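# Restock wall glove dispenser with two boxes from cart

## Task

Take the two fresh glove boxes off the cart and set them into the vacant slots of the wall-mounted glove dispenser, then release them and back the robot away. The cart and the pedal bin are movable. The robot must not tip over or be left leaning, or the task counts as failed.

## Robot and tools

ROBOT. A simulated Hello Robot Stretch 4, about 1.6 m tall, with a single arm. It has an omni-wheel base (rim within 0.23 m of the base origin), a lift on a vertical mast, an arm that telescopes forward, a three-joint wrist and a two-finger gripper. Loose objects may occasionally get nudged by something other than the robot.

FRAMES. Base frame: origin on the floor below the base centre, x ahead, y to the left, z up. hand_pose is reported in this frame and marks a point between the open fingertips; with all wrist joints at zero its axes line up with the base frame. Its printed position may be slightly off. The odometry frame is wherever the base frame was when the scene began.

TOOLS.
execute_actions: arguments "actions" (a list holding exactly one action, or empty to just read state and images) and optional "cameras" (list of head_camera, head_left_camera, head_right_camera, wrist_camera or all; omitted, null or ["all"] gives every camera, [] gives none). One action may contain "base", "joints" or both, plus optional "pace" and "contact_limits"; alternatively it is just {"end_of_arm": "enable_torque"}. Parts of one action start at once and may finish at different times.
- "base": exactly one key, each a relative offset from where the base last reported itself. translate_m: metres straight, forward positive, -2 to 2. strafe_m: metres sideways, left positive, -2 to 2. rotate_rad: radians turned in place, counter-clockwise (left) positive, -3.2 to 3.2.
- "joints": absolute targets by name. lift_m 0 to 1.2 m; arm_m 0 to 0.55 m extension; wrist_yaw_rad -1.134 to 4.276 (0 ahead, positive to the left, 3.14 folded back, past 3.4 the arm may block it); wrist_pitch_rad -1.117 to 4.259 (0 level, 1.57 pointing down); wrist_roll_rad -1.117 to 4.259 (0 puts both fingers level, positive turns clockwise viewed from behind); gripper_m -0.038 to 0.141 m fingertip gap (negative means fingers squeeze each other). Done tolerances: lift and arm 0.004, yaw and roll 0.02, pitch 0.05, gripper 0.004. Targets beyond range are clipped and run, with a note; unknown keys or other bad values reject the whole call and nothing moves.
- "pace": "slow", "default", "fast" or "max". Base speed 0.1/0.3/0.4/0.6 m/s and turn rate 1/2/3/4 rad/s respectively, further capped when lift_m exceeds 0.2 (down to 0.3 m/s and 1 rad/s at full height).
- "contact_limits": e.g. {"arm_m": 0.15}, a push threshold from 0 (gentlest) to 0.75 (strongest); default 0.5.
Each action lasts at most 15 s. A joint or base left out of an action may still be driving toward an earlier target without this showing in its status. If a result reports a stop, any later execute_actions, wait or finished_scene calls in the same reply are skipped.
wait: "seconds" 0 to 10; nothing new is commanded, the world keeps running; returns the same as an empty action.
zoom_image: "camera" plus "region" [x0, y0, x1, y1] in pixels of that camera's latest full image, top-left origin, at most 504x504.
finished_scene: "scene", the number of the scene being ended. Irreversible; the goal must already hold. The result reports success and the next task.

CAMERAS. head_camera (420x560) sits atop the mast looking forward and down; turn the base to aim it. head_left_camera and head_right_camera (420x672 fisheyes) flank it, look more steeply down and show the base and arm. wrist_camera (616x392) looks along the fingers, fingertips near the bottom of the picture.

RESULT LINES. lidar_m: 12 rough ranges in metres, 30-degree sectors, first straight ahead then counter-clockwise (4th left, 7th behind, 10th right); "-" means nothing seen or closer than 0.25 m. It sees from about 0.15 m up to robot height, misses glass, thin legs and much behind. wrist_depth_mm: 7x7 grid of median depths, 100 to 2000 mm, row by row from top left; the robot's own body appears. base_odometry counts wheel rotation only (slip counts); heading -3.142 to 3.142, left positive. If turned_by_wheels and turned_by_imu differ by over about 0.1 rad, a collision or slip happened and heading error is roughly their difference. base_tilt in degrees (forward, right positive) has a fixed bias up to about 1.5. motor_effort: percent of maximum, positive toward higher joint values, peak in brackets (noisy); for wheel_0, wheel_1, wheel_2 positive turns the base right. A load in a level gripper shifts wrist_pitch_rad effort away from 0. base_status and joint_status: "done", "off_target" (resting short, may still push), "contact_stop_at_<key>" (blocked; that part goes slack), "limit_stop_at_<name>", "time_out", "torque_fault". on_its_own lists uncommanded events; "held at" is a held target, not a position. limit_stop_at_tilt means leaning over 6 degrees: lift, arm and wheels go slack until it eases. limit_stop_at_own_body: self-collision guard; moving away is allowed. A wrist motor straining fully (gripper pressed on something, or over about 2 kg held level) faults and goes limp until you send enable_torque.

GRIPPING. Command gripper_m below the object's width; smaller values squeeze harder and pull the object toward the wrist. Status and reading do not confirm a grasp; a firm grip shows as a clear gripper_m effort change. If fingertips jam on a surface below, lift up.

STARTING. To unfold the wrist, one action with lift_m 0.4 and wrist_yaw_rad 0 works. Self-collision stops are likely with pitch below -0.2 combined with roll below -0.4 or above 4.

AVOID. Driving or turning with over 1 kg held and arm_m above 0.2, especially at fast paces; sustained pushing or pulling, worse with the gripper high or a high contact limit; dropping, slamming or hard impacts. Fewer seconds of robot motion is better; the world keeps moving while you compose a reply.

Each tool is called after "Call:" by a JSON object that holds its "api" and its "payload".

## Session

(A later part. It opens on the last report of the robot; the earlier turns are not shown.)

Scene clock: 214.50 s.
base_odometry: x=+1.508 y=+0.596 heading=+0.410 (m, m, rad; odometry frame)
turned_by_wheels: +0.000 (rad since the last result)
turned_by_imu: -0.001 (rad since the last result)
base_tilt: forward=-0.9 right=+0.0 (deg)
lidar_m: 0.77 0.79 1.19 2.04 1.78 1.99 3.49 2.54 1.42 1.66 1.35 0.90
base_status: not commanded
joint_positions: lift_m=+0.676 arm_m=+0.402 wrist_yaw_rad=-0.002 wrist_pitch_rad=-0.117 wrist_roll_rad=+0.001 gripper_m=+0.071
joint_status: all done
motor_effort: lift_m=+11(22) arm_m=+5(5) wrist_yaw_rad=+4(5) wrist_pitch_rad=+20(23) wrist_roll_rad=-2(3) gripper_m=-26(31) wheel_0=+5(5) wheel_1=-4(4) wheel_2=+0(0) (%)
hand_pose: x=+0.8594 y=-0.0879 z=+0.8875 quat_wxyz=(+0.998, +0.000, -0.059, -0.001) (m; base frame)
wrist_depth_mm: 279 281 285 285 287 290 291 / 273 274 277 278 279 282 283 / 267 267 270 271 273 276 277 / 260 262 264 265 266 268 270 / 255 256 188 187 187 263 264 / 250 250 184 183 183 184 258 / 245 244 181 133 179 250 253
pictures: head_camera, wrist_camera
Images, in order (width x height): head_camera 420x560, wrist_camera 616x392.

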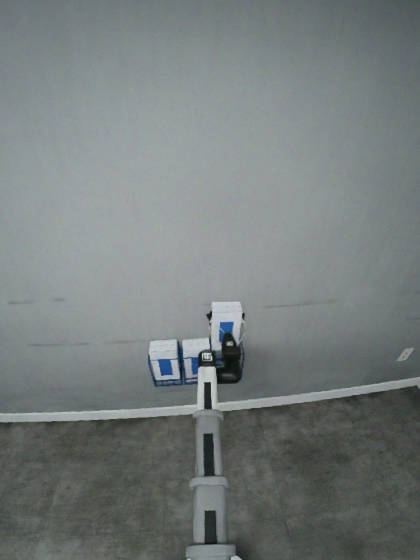

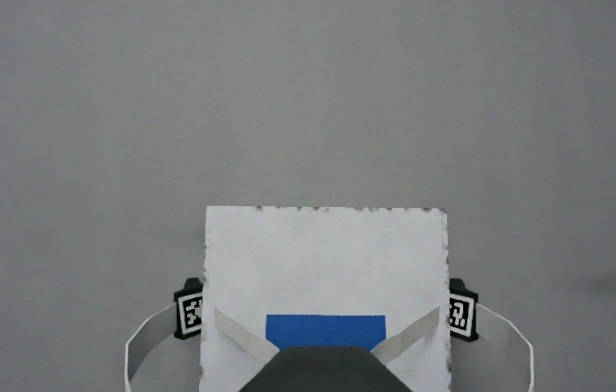

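Call:
{"api": "execute_actions", "payload": {"actions": [{"joints":{"lift_m":0.72},"pace":"slow"}], "cameras": []}}

Call:
{"api": "execute_actions", "payload": {"actions": [{"base":{"strafe_m":-0.009},"joints":{"arm_m":0.397},"pace":"slow"}], "cameras": []}}

Call:
{"api": "execute_actions", "payload": {"actions": [{"joints":{"lift_m":0.675},"pace":"slow"}], "cameras": ["head_camera","wrist_camera"]}}

Call:
{"api": "zoom_image", "payload": {"camera": "head_camera", "region": [130, 280, 290, 410]}}

Scene clock: 219.33 s.
base_odometry: x=+1.508 y=+0.596 heading=+0.410 (m, m, rad; odometry frame)
turned_by_wheels: +0.000 (rad since the last result)
turned_by_imu: -0.002 (rad since the last result)
base_tilt: forward=-0.8 right=+0.0 (deg)
lidar_m: 0.75 0.78 1.18 2.04 1.76 1.98 3.45 2.52 1.41 1.66 1.32 0.91
base_status: not commanded
joint_positions: lift_m=+0.720 arm_m=+0.402 wrist_yaw_rad=+0.000 wrist_pitch_rad=-0.103 wrist_roll_rad=+0.000 gripper_m=+0.071
joint_status: all done
motor_effort: lift_m=+24(29) arm_m=+5(5) wrist_yaw_rad=+2(4) wrist_pitch_rad=-21(23) wrist_roll_rad=+0(2) gripper_m=-23(22) wheel_0=+5(5) wheel_1=-4(4) wheel_2=+0(0) (%)
hand_pose: x=+0.8599 y=-0.0875 z=+0.9273 quat_wxyz=(+0.999, +0.000, -0.051, +0.000) (m; base frame)
wrist_depth_mm: 273 276 277 281 281 282 283 / 270 271 272 274 276 277 278 / 264 265 266 268 270 271 272 / 259 260 262 264 264 266 266 / 255 255 187 187 187 260 262 / 249 250 184 183 183 185 258 / 244 247 181 132 179 250 252
pictures: none
No camera images: the call's "cameras" was empty. Leave "cameras" out to get every camera's image.

Scene clock: 220.17 s.
base_odometry: x=+1.512 y=+0.588 heading=+0.410 (m, m, rad; odometry frame)
turned_by_wheels: +0.000 (rad since the last result)
turned_by_imu: +0.000 (rad since the last result)
base_tilt: forward=-0.9 right=+0.0 (deg)
lidar_m: 0.75 0.78 1.17 2.05 1.78 2.00 3.46 2.54 1.41 1.65 1.31 0.91
base_status: done
joint_positions: lift_m=+0.720 arm_m=+0.398 wrist_yaw_rad=+0.000 wrist_pitch_rad=-0.103 wrist_roll_rad=+0.000 gripper_m=+0.071
joint_status: all done
motor_effort: lift_m=+24(24) arm_m=-5(5) wrist_yaw_rad=+1(1) wrist_pitch_rad=-20(23) wrist_roll_rad=-1(1) gripper_m=-23(28) wheel_0=+3(8) wheel_1=-4(7) wheel_2=+0(1) (%)
hand_pose: x=+0.8558 y=-0.0875 z=+0.9273 quat_wxyz=(+0.999, +0.000, -0.051, +0.000) (m; base frame)
wrist_depth_mm: 279 281 283 285 286 289 289 / 273 274 278 279 281 281 282 / 268 271 271 272 276 276 277 / 264 265 266 268 268 271 271 / 259 259 187 187 186 266 267 / 253 255 183 184 183 185 262 / 249 250 181 132 180 254 257
pictures: none
No camera images: the call's "cameras" was empty. Leave "cameras" out to get every camera's image.

Scene clock: 221.40 s.
base_odometry: x=+1.512 y=+0.587 heading=+0.410 (m, m, rad; odometry frame)
turned_by_wheels: +0.000 (rad since the last result)
turned_by_imu: -0.001 (rad since the last result)
base_tilt: forward=-0.9 right=+0.0 (deg)
lidar_m: 0.75 0.79 1.20 2.05 1.77 1.98 3.46 2.52 1.42 1.65 1.34 0.91
base_status: not commanded
joint_positions: lift_m=+0.676 arm_m=+0.398 wrist_yaw_rad=-0.002 wrist_pitch_rad=-0.116 wrist_roll_rad=+0.001 gripper_m=+0.071
joint_status: all done
motor_effort: lift_m=+11(19) arm_m=-5(5) wrist_yaw_rad=+5(6) wrist_pitch_rad=+16(21) wrist_roll_rad=-3(4) gripper_m=-28(27) wheel_0=+2(3) wheel_1=-5(5) wheel_2=+0(0) (%)
hand_pose: x=+0.8552 y=-0.0880 z=+0.8872 quat_wxyz=(+0.998, +0.001, -0.058, -0.001) (m; base frame)
wrist_depth_mm: 283 286 289 290 291 294 294 / 277 281 279 283 285 287 289 / 271 273 273 276 278 279 281 / 265 267 267 270 272 273 276 / 258 260 189 187 187 266 268 / 253 256 184 184 183 185 263 / 249 249 181 133 179 253 256
pictures: head_camera, wrist_camera
Images, in order (width x height): head_camera 420x560, wrist_camera 616x392.

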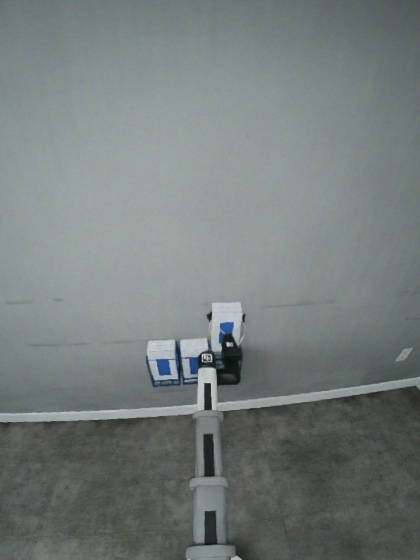

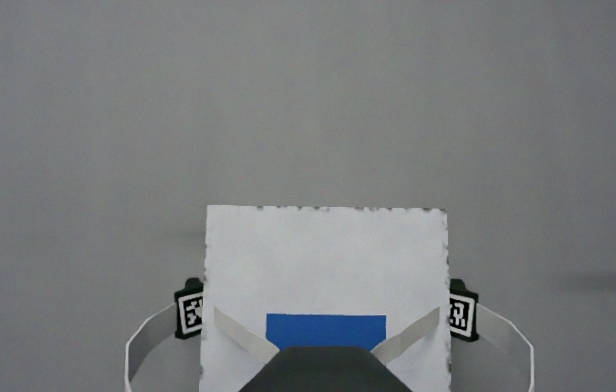

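Region (130, 280, 290, 410) of head_camera's 420x560 image, scaled by 3.150, with more detail than that image has; it fills the top 410 rows of this view, and the rest is white.

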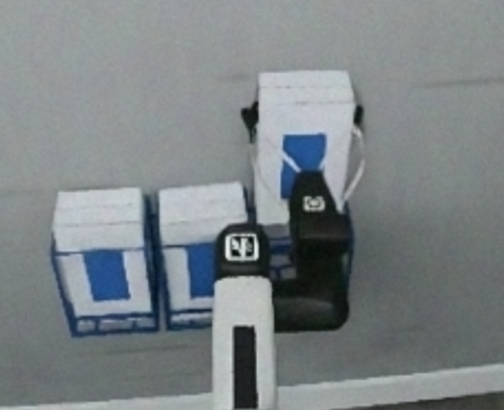

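Call:
{"api": "execute_actions", "payload": {"actions": [{"joints":{"lift_m":0.74},"pace":"slow"}], "cameras": []}}

Call:
{"api": "execute_actions", "payload": {"actions": [{"joints":{"arm_m":0.386,"wrist_pitch_rad":-0.01},"pace":"slow"}], "cameras": []}}

Call:
{"api": "execute_actions", "payload": {"actions": [{"joints":{"lift_m":0.69},"pace":"slow"}], "cameras": ["head_camera","wrist_camera"]}}

Call:
{"api": "zoom_image", "payload": {"camera": "head_camera", "region": [130, 280, 290, 410]}}

Scene clock: 226.87 s.
base_odometry: x=+1.512 y=+0.587 heading=+0.410 (m, m, rad; odometry frame)
turned_by_wheels: +0.000 (rad since the last result)
turned_by_imu: -0.002 (rad since the last result)
base_tilt: forward=-0.8 right=+0.0 (deg)
lidar_m: 0.75 0.80 1.19 2.04 1.78 1.99 3.45 2.51 1.42 1.65 1.31 0.92
base_status: not commanded
joint_positions: lift_m=+0.740 arm_m=+0.398 wrist_yaw_rad=+0.000 wrist_pitch_rad=-0.102 wrist_roll_rad=+0.000 gripper_m=+0.071
joint_status: all done
on_its_own: wrist_pitch_rad is at rest, and its effort (-25) is outside its rest range (-23 to +23)
motor_effort: lift_m=+24(24) arm_m=-5(5) wrist_yaw_rad=+1(5) wrist_pitch_rad=-25(23) wrist_roll_rad=-1(3) gripper_m=-25(29) wheel_0=+2(2) wheel_1=-4(5) wheel_2=+0(0) (%)
hand_pose: x=+0.8557 y=-0.0875 z=+0.9473 quat_wxyz=(+0.999, +0.000, -0.051, +0.000) (m; base frame)
wrist_depth_mm: 279 282 283 283 285 287 289 / 273 274 277 278 279 282 285 / 270 270 271 273 276 276 277 / 263 265 265 268 270 271 272 / 259 259 187 187 186 266 268 / 254 254 183 183 183 185 263 / 250 250 180 132 180 255 257
pictures: none
No camera images: the call's "cameras" was empty. Leave "cameras" out to get every camera's image.

Scene clock: 227.80 s.
base_odometry: x=+1.512 y=+0.587 heading=+0.410 (m, m, rad; odometry frame)
turned_by_wheels: +0.000 (rad since the last result)
turned_by_imu: +0.000 (rad since the last result)
base_tilt: forward=-0.9 right=+0.0 (deg)
lidar_m: 0.75 0.79 1.17 2.04 1.78 1.97 3.45 2.53 1.40 1.65 1.31 0.91
base_status: not commanded
joint_positions: lift_m=+0.740 arm_m=+0.387 wrist_yaw_rad=+0.000 wrist_pitch_rad=-0.003 wrist_roll_rad=+0.000 gripper_m=+0.071
joint_status: all done
motor_effort: lift_m=+24(24) arm_m=-5(6) wrist_yaw_rad=+1(1) wrist_pitch_rad=-22(22) wrist_roll_rad=+0(0) gripper_m=-26(24) wheel_0=+2(2) wheel_1=-4(4) wheel_2=+0(0) (%)
hand_pose: x=+0.8463 y=-0.0875 z=+0.9186 quat_wxyz=(+1.000, +0.000, -0.001, +0.000) (m; base frame)
wrist_depth_mm: 270 271 272 274 274 278 279 / 268 271 272 274 274 277 278 / 267 268 270 272 274 274 277 / 267 268 270 272 273 274 276 / 265 266 187 186 187 274 276 / 265 265 183 184 183 185 273 / 263 265 181 132 180 272 273
pictures: none
No camera images: the call's "cameras" was empty. Leave "cameras" out to get every camera's image.

Scene clock: 229.10 s.
base_odometry: x=+1.512 y=+0.587 heading=+0.410 (m, m, rad; odometry frame)
turned_by_wheels: +0.000 (rad since the last result)
turned_by_imu: -0.001 (rad since the last result)
base_tilt: forward=-0.9 right=+0.0 (deg)
lidar_m: 0.77 0.78 1.16 2.03 1.78 1.99 3.49 2.51 1.39 1.64 1.34 0.91
base_status: not commanded
joint_positions: lift_m=+0.691 arm_m=+0.387 wrist_yaw_rad=-0.003 wrist_pitch_rad=-0.026 wrist_roll_rad=+0.002 gripper_m=+0.071
joint_status: all done
on_its_own: wrist_pitch_rad is at rest, and its effort (+43) is outside its rest range (-23 to +23)
motor_effort: lift_m=+8(27) arm_m=-5(5) wrist_yaw_rad=+7(8) wrist_pitch_rad=+43(44) wrist_roll_rad=-4(4) gripper_m=-27(26) wheel_0=+1(2) wheel_1=-4(5) wheel_2=+0(0) (%)
hand_pose: x=+0.8459 y=-0.0883 z=+0.8765 quat_wxyz=(+1.000, +0.001, -0.013, -0.001) (m; base frame)
wrist_depth_mm: 277 279 281 282 283 286 287 / 274 274 278 279 282 285 285 / 272 273 276 276 279 279 282 / 270 270 271 272 276 277 279 / 267 267 188 188 188 274 277 / 263 265 183 184 183 185 273 / 260 262 180 134 179 268 271
pictures: head_camera, wrist_camera
Images, in order (width x height): head_camera 420x560, wrist_camera 616x392.

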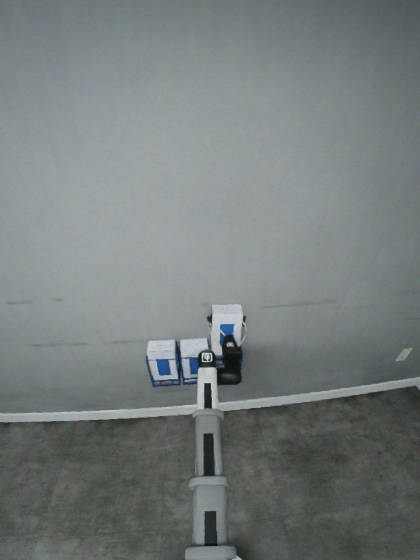

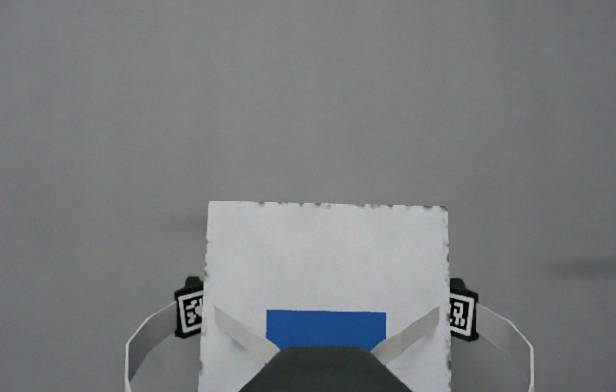

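Region (130, 280, 290, 410) of head_camera's 420x560 image, scaled by 3.150, with more detail than that image has; it fills the top 410 rows of this view, and the rest is white.

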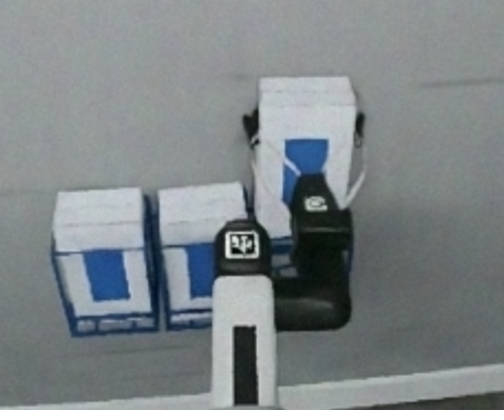

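Call:
{"api": "execute_actions", "payload": {"actions": [{"joints":{"lift_m":0.73},"pace":"slow"}], "cameras": []}}

Call:
{"api": "execute_actions", "payload": {"actions": [{"base":{"strafe_m":-0.012},"joints":{"arm_m":0.39,"wrist_pitch_rad":-0.04},"pace":"slow"}], "cameras": []}}

Call:
{"api": "execute_actions", "payload": {"actions": [{"joints":{"lift_m":0.685},"pace":"slow"}], "cameras": ["head_camera","wrist_camera"]}}

Call:
{"api": "zoom_image", "payload": {"camera": "head_camera", "region": [130, 280, 290, 410]}}

Scene clock: 234.80 s.
base_odometry: x=+1.512 y=+0.587 heading=+0.410 (m, m, rad; odometry frame)
turned_by_wheels: +0.000 (rad since the last result)
turned_by_imu: -0.002 (rad since the last result)
base_tilt: forward=-0.8 right=+0.0 (deg)
lidar_m: 0.76 0.78 1.16 2.05 1.77 2.00 3.47 2.52 1.40 1.65 1.33 0.92
base_status: not commanded
joint_positions: lift_m=+0.730 arm_m=+0.387 wrist_yaw_rad=+0.000 wrist_pitch_rad=-0.003 wrist_roll_rad=+0.000 gripper_m=+0.071
joint_status: all done
motor_effort: lift_m=+24(26) arm_m=-5(5) wrist_yaw_rad=+1(8) wrist_pitch_rad=-23(46) wrist_roll_rad=-1(6) gripper_m=-23(28) wheel_0=+1(1) wheel_1=-4(4) wheel_2=+0(0) (%)
hand_pose: x=+0.8462 y=-0.0876 z=+0.9086 quat_wxyz=(+1.000, +0.000, -0.001, +0.000) (m; base frame)
wrist_depth_mm: 268 271 273 274 277 277 278 / 268 271 272 273 276 276 278 / 267 270 271 273 273 273 276 / 267 268 270 271 273 273 276 / 265 267 187 187 187 273 276 / 264 266 183 184 184 185 273 / 264 264 181 132 180 271 273
pictures: none
No camera images: the call's "cameras" was empty. Leave "cameras" out to get every camera's image.

Scene clock: 235.73 s.
base_odometry: x=+1.517 y=+0.577 heading=+0.410 (m, m, rad; odometry frame)
turned_by_wheels: +0.000 (rad since the last result)
turned_by_imu: -0.001 (rad since the last result)
base_tilt: forward=-0.8 right=+0.0 (deg)
lidar_m: 0.76 0.77 1.18 2.07 1.79 2.01 3.48 2.50 1.40 1.63 1.32 0.93
base_status: done
joint_positions: lift_m=+0.730 arm_m=+0.389 wrist_yaw_rad=+0.000 wrist_pitch_rad=-0.033 wrist_roll_rad=+0.000 gripper_m=+0.071
joint_status: all done
motor_effort: lift_m=+23(23) arm_m=+5(6) wrist_yaw_rad=+0(1) wrist_pitch_rad=-22(27) wrist_roll_rad=-2(1) gripper_m=-24(28) wheel_0=+3(12) wheel_1=-6(6) wheel_2=+0(1) (%)
hand_pose: x=+0.8483 y=-0.0875 z=+0.9172 quat_wxyz=(+1.000, +0.000, -0.016, +0.000) (m; base frame)
wrist_depth_mm: 274 277 276 279 281 282 283 / 272 273 276 276 277 279 281 / 271 270 272 276 276 277 279 / 266 270 270 272 273 274 276 / 265 266 187 187 187 272 273 / 264 265 183 184 183 185 272 / 260 262 181 132 180 270 270
pictures: none
No camera images: the call's "cameras" was empty. Leave "cameras" out to get every camera's image.

Scene clock: 236.97 s.
base_odometry: x=+1.517 y=+0.577 heading=+0.410 (m, m, rad; odometry frame)
turned_by_wheels: +0.000 (rad since the last result)
turned_by_imu: +0.000 (rad since the last result)
base_tilt: forward=-0.9 right=+0.0 (deg)
lidar_m: 0.74 0.78 1.17 2.06 1.80 2.00 3.47 2.51 1.41 1.62 1.34 0.92
base_status: not commanded
joint_positions: lift_m=+0.685 arm_m=+0.389 wrist_yaw_rad=+0.000 wrist_pitch_rad=-0.033 wrist_roll_rad=+0.000 gripper_m=+0.071
joint_status: all done
motor_effort: lift_m=+16(22) arm_m=+5(5) wrist_yaw_rad=+0(1) wrist_pitch_rad=-21(21) wrist_roll_rad=-2(2) gripper_m=-25(26) wheel_0=+3(3) wheel_1=-6(6) wheel_2=+0(0) (%)
hand_pose: x=+0.8484 y=-0.0874 z=+0.8728 quat_wxyz=(+1.000, +0.000, -0.016, +0.000) (m; base frame)
wrist_depth_mm: 274 277 278 278 279 282 283 / 272 272 274 276 278 281 281 / 271 271 272 274 274 277 277 / 267 270 270 272 273 276 276 / 265 266 187 187 187 273 273 / 263 264 183 183 184 185 271 / 262 262 181 132 180 266 270
pictures: head_camera, wrist_camera
Images, in order (width x height): head_camera 420x560, wrist_camera 616x392.

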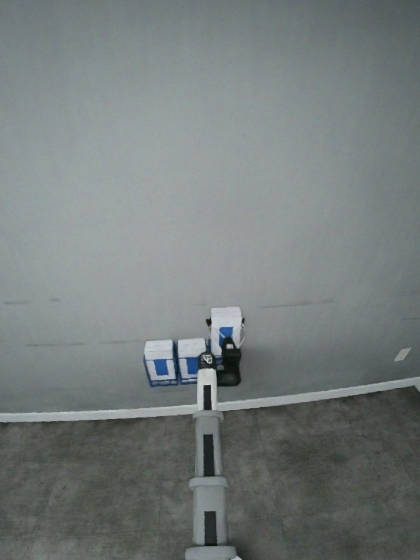

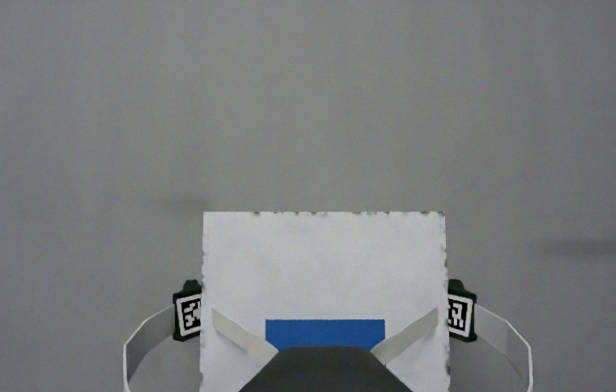

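Region (130, 280, 290, 410) of head_camera's 420x560 image, scaled by 3.150, with more detail than that image has; it fills the top 410 rows of this view, and the rest is white.

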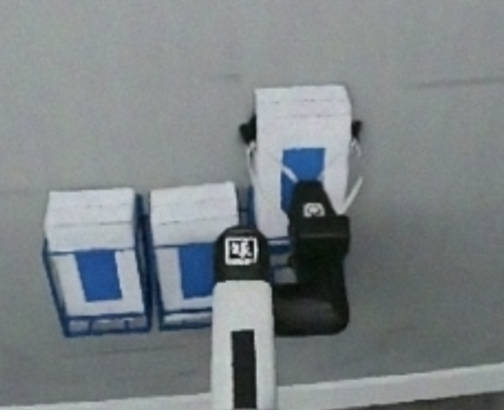

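Free. Continue down.

Call:
{"api": "execute_actions", "payload": {"actions": [{"joints":{"lift_m":0.64},"pace":"slow"}], "cameras": []}}

Call:
{"api": "execute_actions", "payload": {"actions": [{"joints":{"lift_m":0.595},"pace":"slow"}], "cameras": ["head_camera","wrist_camera"]}}

Call:
{"api": "zoom_image", "payload": {"camera": "head_camera", "region": [130, 280, 290, 410]}}

Scene clock: 240.53 s.
base_odometry: x=+1.517 y=+0.577 heading=+0.410 (m, m, rad; odometry frame)
turned_by_wheels: +0.000 (rad since the last result)
turned_by_imu: -0.001 (rad since the last result)
base_tilt: forward=-0.8 right=+0.0 (deg)
lidar_m: 0.75 0.78 1.18 2.06 1.78 2.00 3.46 2.49 1.41 1.63 1.33 0.90
base_status: not commanded
joint_positions: lift_m=+0.640 arm_m=+0.389 wrist_yaw_rad=+0.000 wrist_pitch_rad=-0.033 wrist_roll_rad=+0.000 gripper_m=+0.071
joint_status: all done
motor_effort: lift_m=+16(9) arm_m=+5(5) wrist_yaw_rad=-1(1) wrist_pitch_rad=-20(23) wrist_roll_rad=-1(1) gripper_m=-24(26) wheel_0=+3(3) wheel_1=-6(6) wheel_2=+0(0) (%)
hand_pose: x=+0.8484 y=-0.0873 z=+0.8278 quat_wxyz=(+1.000, +0.000, -0.016, +0.000) (m; base frame)
wrist_depth_mm: 274 277 277 279 279 282 283 / 272 273 276 276 277 279 281 / 271 271 272 273 276 277 278 / 267 268 271 272 273 274 276 / 265 266 187 187 187 272 273 / 263 264 183 183 183 185 272 / 260 262 181 132 180 267 267
pictures: none
No camera images: the call's "cameras" was empty. Leave "cameras" out to get every camera's image.

Scene clock: 241.77 s.
base_odometry: x=+1.517 y=+0.577 heading=+0.410 (m, m, rad; odometry frame)
turned_by_wheels: +0.000 (rad since the last result)
turned_by_imu: +0.000 (rad since the last result)
base_tilt: forward=-0.9 right=-0.1 (deg)
lidar_m: 0.74 0.78 1.17 2.06 1.79 1.99 3.45 2.48 1.41 1.63 1.31 0.92
base_status: not commanded
joint_positions: lift_m=+0.595 arm_m=+0.389 wrist_yaw_rad=+0.001 wrist_pitch_rad=-0.033 wrist_roll_rad=+0.000 gripper_m=+0.071
joint_status: all done
motor_effort: lift_m=+16(17) arm_m=+5(5) wrist_yaw_rad=-2(2) wrist_pitch_rad=-21(21) wrist_roll_rad=+0(0) gripper_m=-22(22) wheel_0=+3(3) wheel_1=-6(6) wheel_2=+0(0) (%)
hand_pose: x=+0.8484 y=-0.0872 z=+0.7828 quat_wxyz=(+1.000, +0.000, -0.016, +0.000) (m; base frame)
wrist_depth_mm: 274 274 277 279 279 282 282 / 272 274 274 274 278 278 279 / 270 272 273 274 276 277 277 / 267 268 271 271 272 273 274 / 266 267 187 187 187 272 272 / 264 264 183 183 183 185 271 / 219 206 181 132 180 267 270
pictures: head_camera, wrist_camera
Images, in order (width x height): head_camera 420x560, wrist_camera 616x392.

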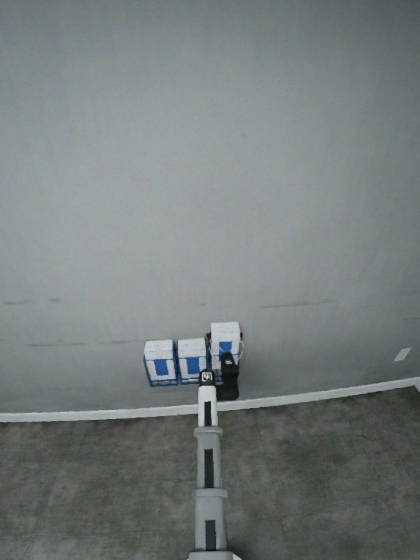

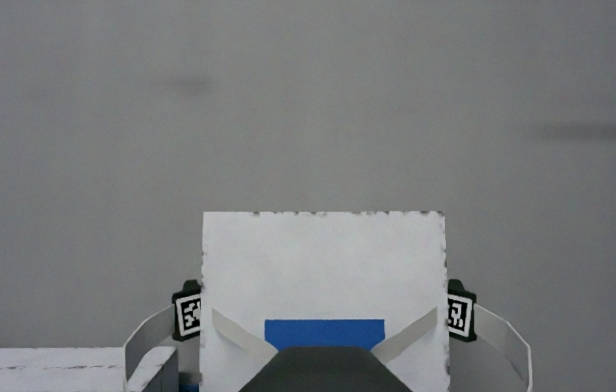

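Region (130, 280, 290, 410) of head_camera's 420x560 image, scaled by 3.150, with more detail than that image has; it fills the top 410 rows of this view, and the rest is white.

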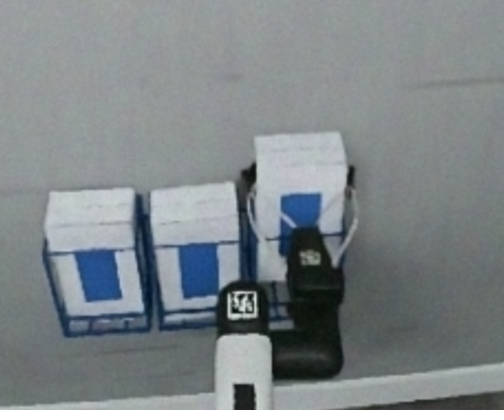

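Call:
{"api": "execute_actions", "payload": {"actions": [{"joints":{"lift_m":0.58},"pace":"slow"}], "cameras": []}}

Call:
{"api": "execute_actions", "payload": {"actions": [{"joints":{"gripper_m":0.135}}], "cameras": []}}

Call:
{"api": "execute_actions", "payload": {"actions": [{"joints":{"lift_m":0.7},"pace":"slow"}], "cameras": []}}

Call:
{"api": "execute_actions", "payload": {"actions": [{"base":{"translate_m":-0.4},"joints":{"arm_m":0}}], "cameras": ["head_camera"]}}

Call:
{"api": "zoom_image", "payload": {"camera": "head_camera", "region": [110, 250, 310, 400]}}

Scene clock: 245.47 s.
base_odometry: x=+1.517 y=+0.577 heading=+0.410 (m, m, rad; odometry frame)
turned_by_wheels: +0.000 (rad since the last result)
turned_by_imu: -0.002 (rad since the last result)
base_tilt: forward=-0.8 right=+0.0 (deg)
lidar_m: 0.76 0.79 1.18 2.06 1.81 1.99 3.47 2.49 1.38 1.62 1.33 0.92
base_status: not commanded
joint_positions: lift_m=+0.580 arm_m=+0.389 wrist_yaw_rad=+0.001 wrist_pitch_rad=-0.033 wrist_roll_rad=+0.000 gripper_m=+0.071
joint_status: all done
motor_effort: lift_m=+16(12) arm_m=+5(5) wrist_yaw_rad=-3(3) wrist_pitch_rad=-22(22) wrist_roll_rad=+0(0) gripper_m=-27(26) wheel_0=+3(2) wheel_1=-6(6) wheel_2=+0(0) (%)
hand_pose: x=+0.8484 y=-0.0872 z=+0.7679 quat_wxyz=(+1.000, +0.000, -0.016, +0.000) (m; base frame)
wrist_depth_mm: 274 274 277 278 281 282 282 / 272 273 274 277 277 278 279 / 271 271 272 273 276 277 278 / 267 270 271 272 272 274 276 / 265 267 187 186 187 272 274 / 263 264 183 183 183 185 271 / 181 182 181 132 180 267 270
pictures: none
No camera images: the call's "cameras" was empty. Leave "cameras" out to get every camera's image.

Scene clock: 247.10 s.
base_odometry: x=+1.517 y=+0.577 heading=+0.410 (m, m, rad; odometry frame)
turned_by_wheels: +0.000 (rad since the last result)
turned_by_imu: -0.001 (rad since the last result)
base_tilt: forward=-0.8 right=+0.0 (deg)
lidar_m: 0.75 0.78 1.17 2.04 1.79 2.01 3.46 2.51 1.41 1.62 1.32 0.91
base_status: not commanded
joint_positions: lift_m=+0.580 arm_m=+0.389 wrist_yaw_rad=+0.001 wrist_pitch_rad=-0.037 wrist_roll_rad=+0.000 gripper_m=+0.135
joint_status: all done
motor_effort: lift_m=+16(16) arm_m=+5(5) wrist_yaw_rad=-2(3) wrist_pitch_rad=-8(22) wrist_roll_rad=-1(1) gripper_m=-3(29) wheel_0=+3(3) wheel_1=-6(6) wheel_2=+0(0) (%)
hand_pose: x=+0.8484 y=-0.0873 z=+0.7692 quat_wxyz=(+1.000, +0.000, -0.019, +0.000) (m; base frame)
wrist_depth_mm: 276 278 279 281 282 285 285 / 272 276 276 277 278 281 282 / 271 272 272 273 277 278 279 / 268 270 271 272 273 277 277 / 266 268 268 270 271 273 273 / 263 264 218 266 268 213 272 / 188 198 199 138 182 268 268
pictures: none
No camera images: the call's "cameras" was empty. Leave "cameras" out to get every camera's image.

Scene clock: 248.93 s.
base_odometry: x=+1.517 y=+0.577 heading=+0.410 (m, m, rad; odometry frame)
turned_by_wheels: +0.000 (rad since the last result)
turned_by_imu: -0.001 (rad since the last result)
base_tilt: forward=-0.9 right=+0.0 (deg)
lidar_m: 0.75 0.79 1.17 2.07 1.80 2.00 3.46 2.50 1.41 1.62 1.31 0.93
base_status: not commanded
joint_positions: lift_m=+0.700 arm_m=+0.389 wrist_yaw_rad=+0.001 wrist_pitch_rad=-0.037 wrist_roll_rad=+0.000 gripper_m=+0.135
joint_status: all done
motor_effort: lift_m=+22(25) arm_m=+5(5) wrist_yaw_rad=-2(2) wrist_pitch_rad=-9(8) wrist_roll_rad=-1(1) gripper_m=+0(2) wheel_0=+3(3) wheel_1=-6(6) wheel_2=+0(0) (%)
hand_pose: x=+0.8484 y=-0.0873 z=+0.8887 quat_wxyz=(+1.000, +0.000, -0.019, +0.000) (m; base frame)
wrist_depth_mm: 276 278 279 281 281 283 285 / 273 274 276 278 278 281 281 / 270 272 274 274 277 277 278 / 268 268 271 272 273 274 277 / 264 266 267 270 271 272 273 / 263 264 218 267 268 213 271 / 260 262 263 139 266 267 268
pictures: none
No camera images: the call's "cameras" was empty. Leave "cameras" out to get every camera's image.

Scene clock: 251.73 s.
base_odometry: x=+1.150 y=+0.418 heading=+0.409 (m, m, rad; odometry frame)
turned_by_wheels: +0.000 (rad since the last result)
turned_by_imu: +0.000 (rad since the last result)
base_tilt: forward=-0.8 right=-0.1 (deg)
lidar_m: 1.16 1.31 1.71 2.05 1.58 1.98 3.04 2.56 1.34 1.27 1.70 1.31
base_status: done
joint_positions: lift_m=+0.700 arm_m=+0.002 wrist_yaw_rad=+0.000 wrist_pitch_rad=-0.038 wrist_roll_rad=+0.000 gripper_m=+0.135
joint_status: all done
motor_effort: lift_m=+21(22) arm_m=-5(5) wrist_yaw_rad=+0(2) wrist_pitch_rad=-8(9) wrist_roll_rad=+0(1) gripper_m=-2(2) wheel_0=-2(11) wheel_1=-3(9) wheel_2=+1(13) (%)
hand_pose: x=+0.4608 y=-0.0875 z=+0.8888 quat_wxyz=(+1.000, +0.000, -0.019, +0.000) (m; base frame)
wrist_depth_mm: 1078 1098 1098 1098 1118 1098 1138 / 1060 1098 1098 1098 1098 1118 1118 / 1060 1078 1078 1078 1098 1098 1118 / 1060 1060 1078 1078 1078 1098 1118 / 1060 1060 1042 1060 1078 1078 1078 / 1042 1042 217 960 1042 213 1078 / 1042 1042 946 139 1042 1060 1078
pictures: head_camera
Images, in order (width x height): head_camera 420x560.

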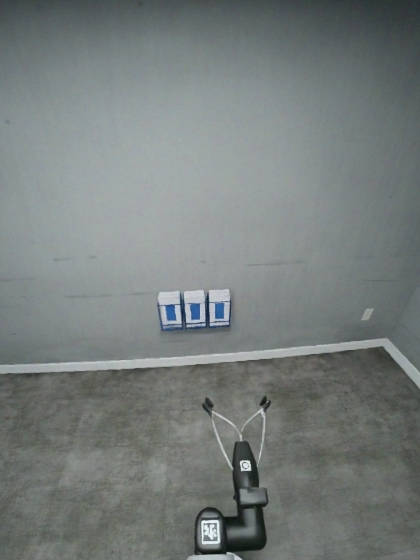

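Region (110, 250, 310, 400) of head_camera's 420x560 image, scaled by 2.520, with more detail than that image has; it fills the top 378 rows of this view, and the rest is white.

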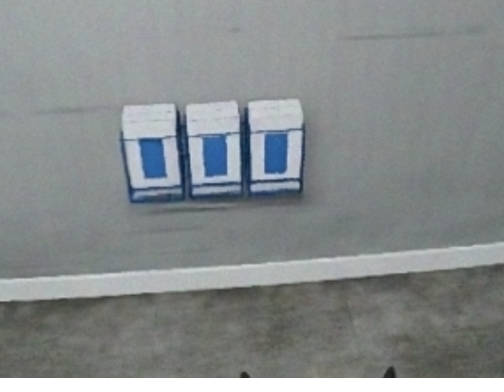

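Call:
{"api": "finished_scene", "payload": {"scene": 1}}

The scene is finished: the task was done.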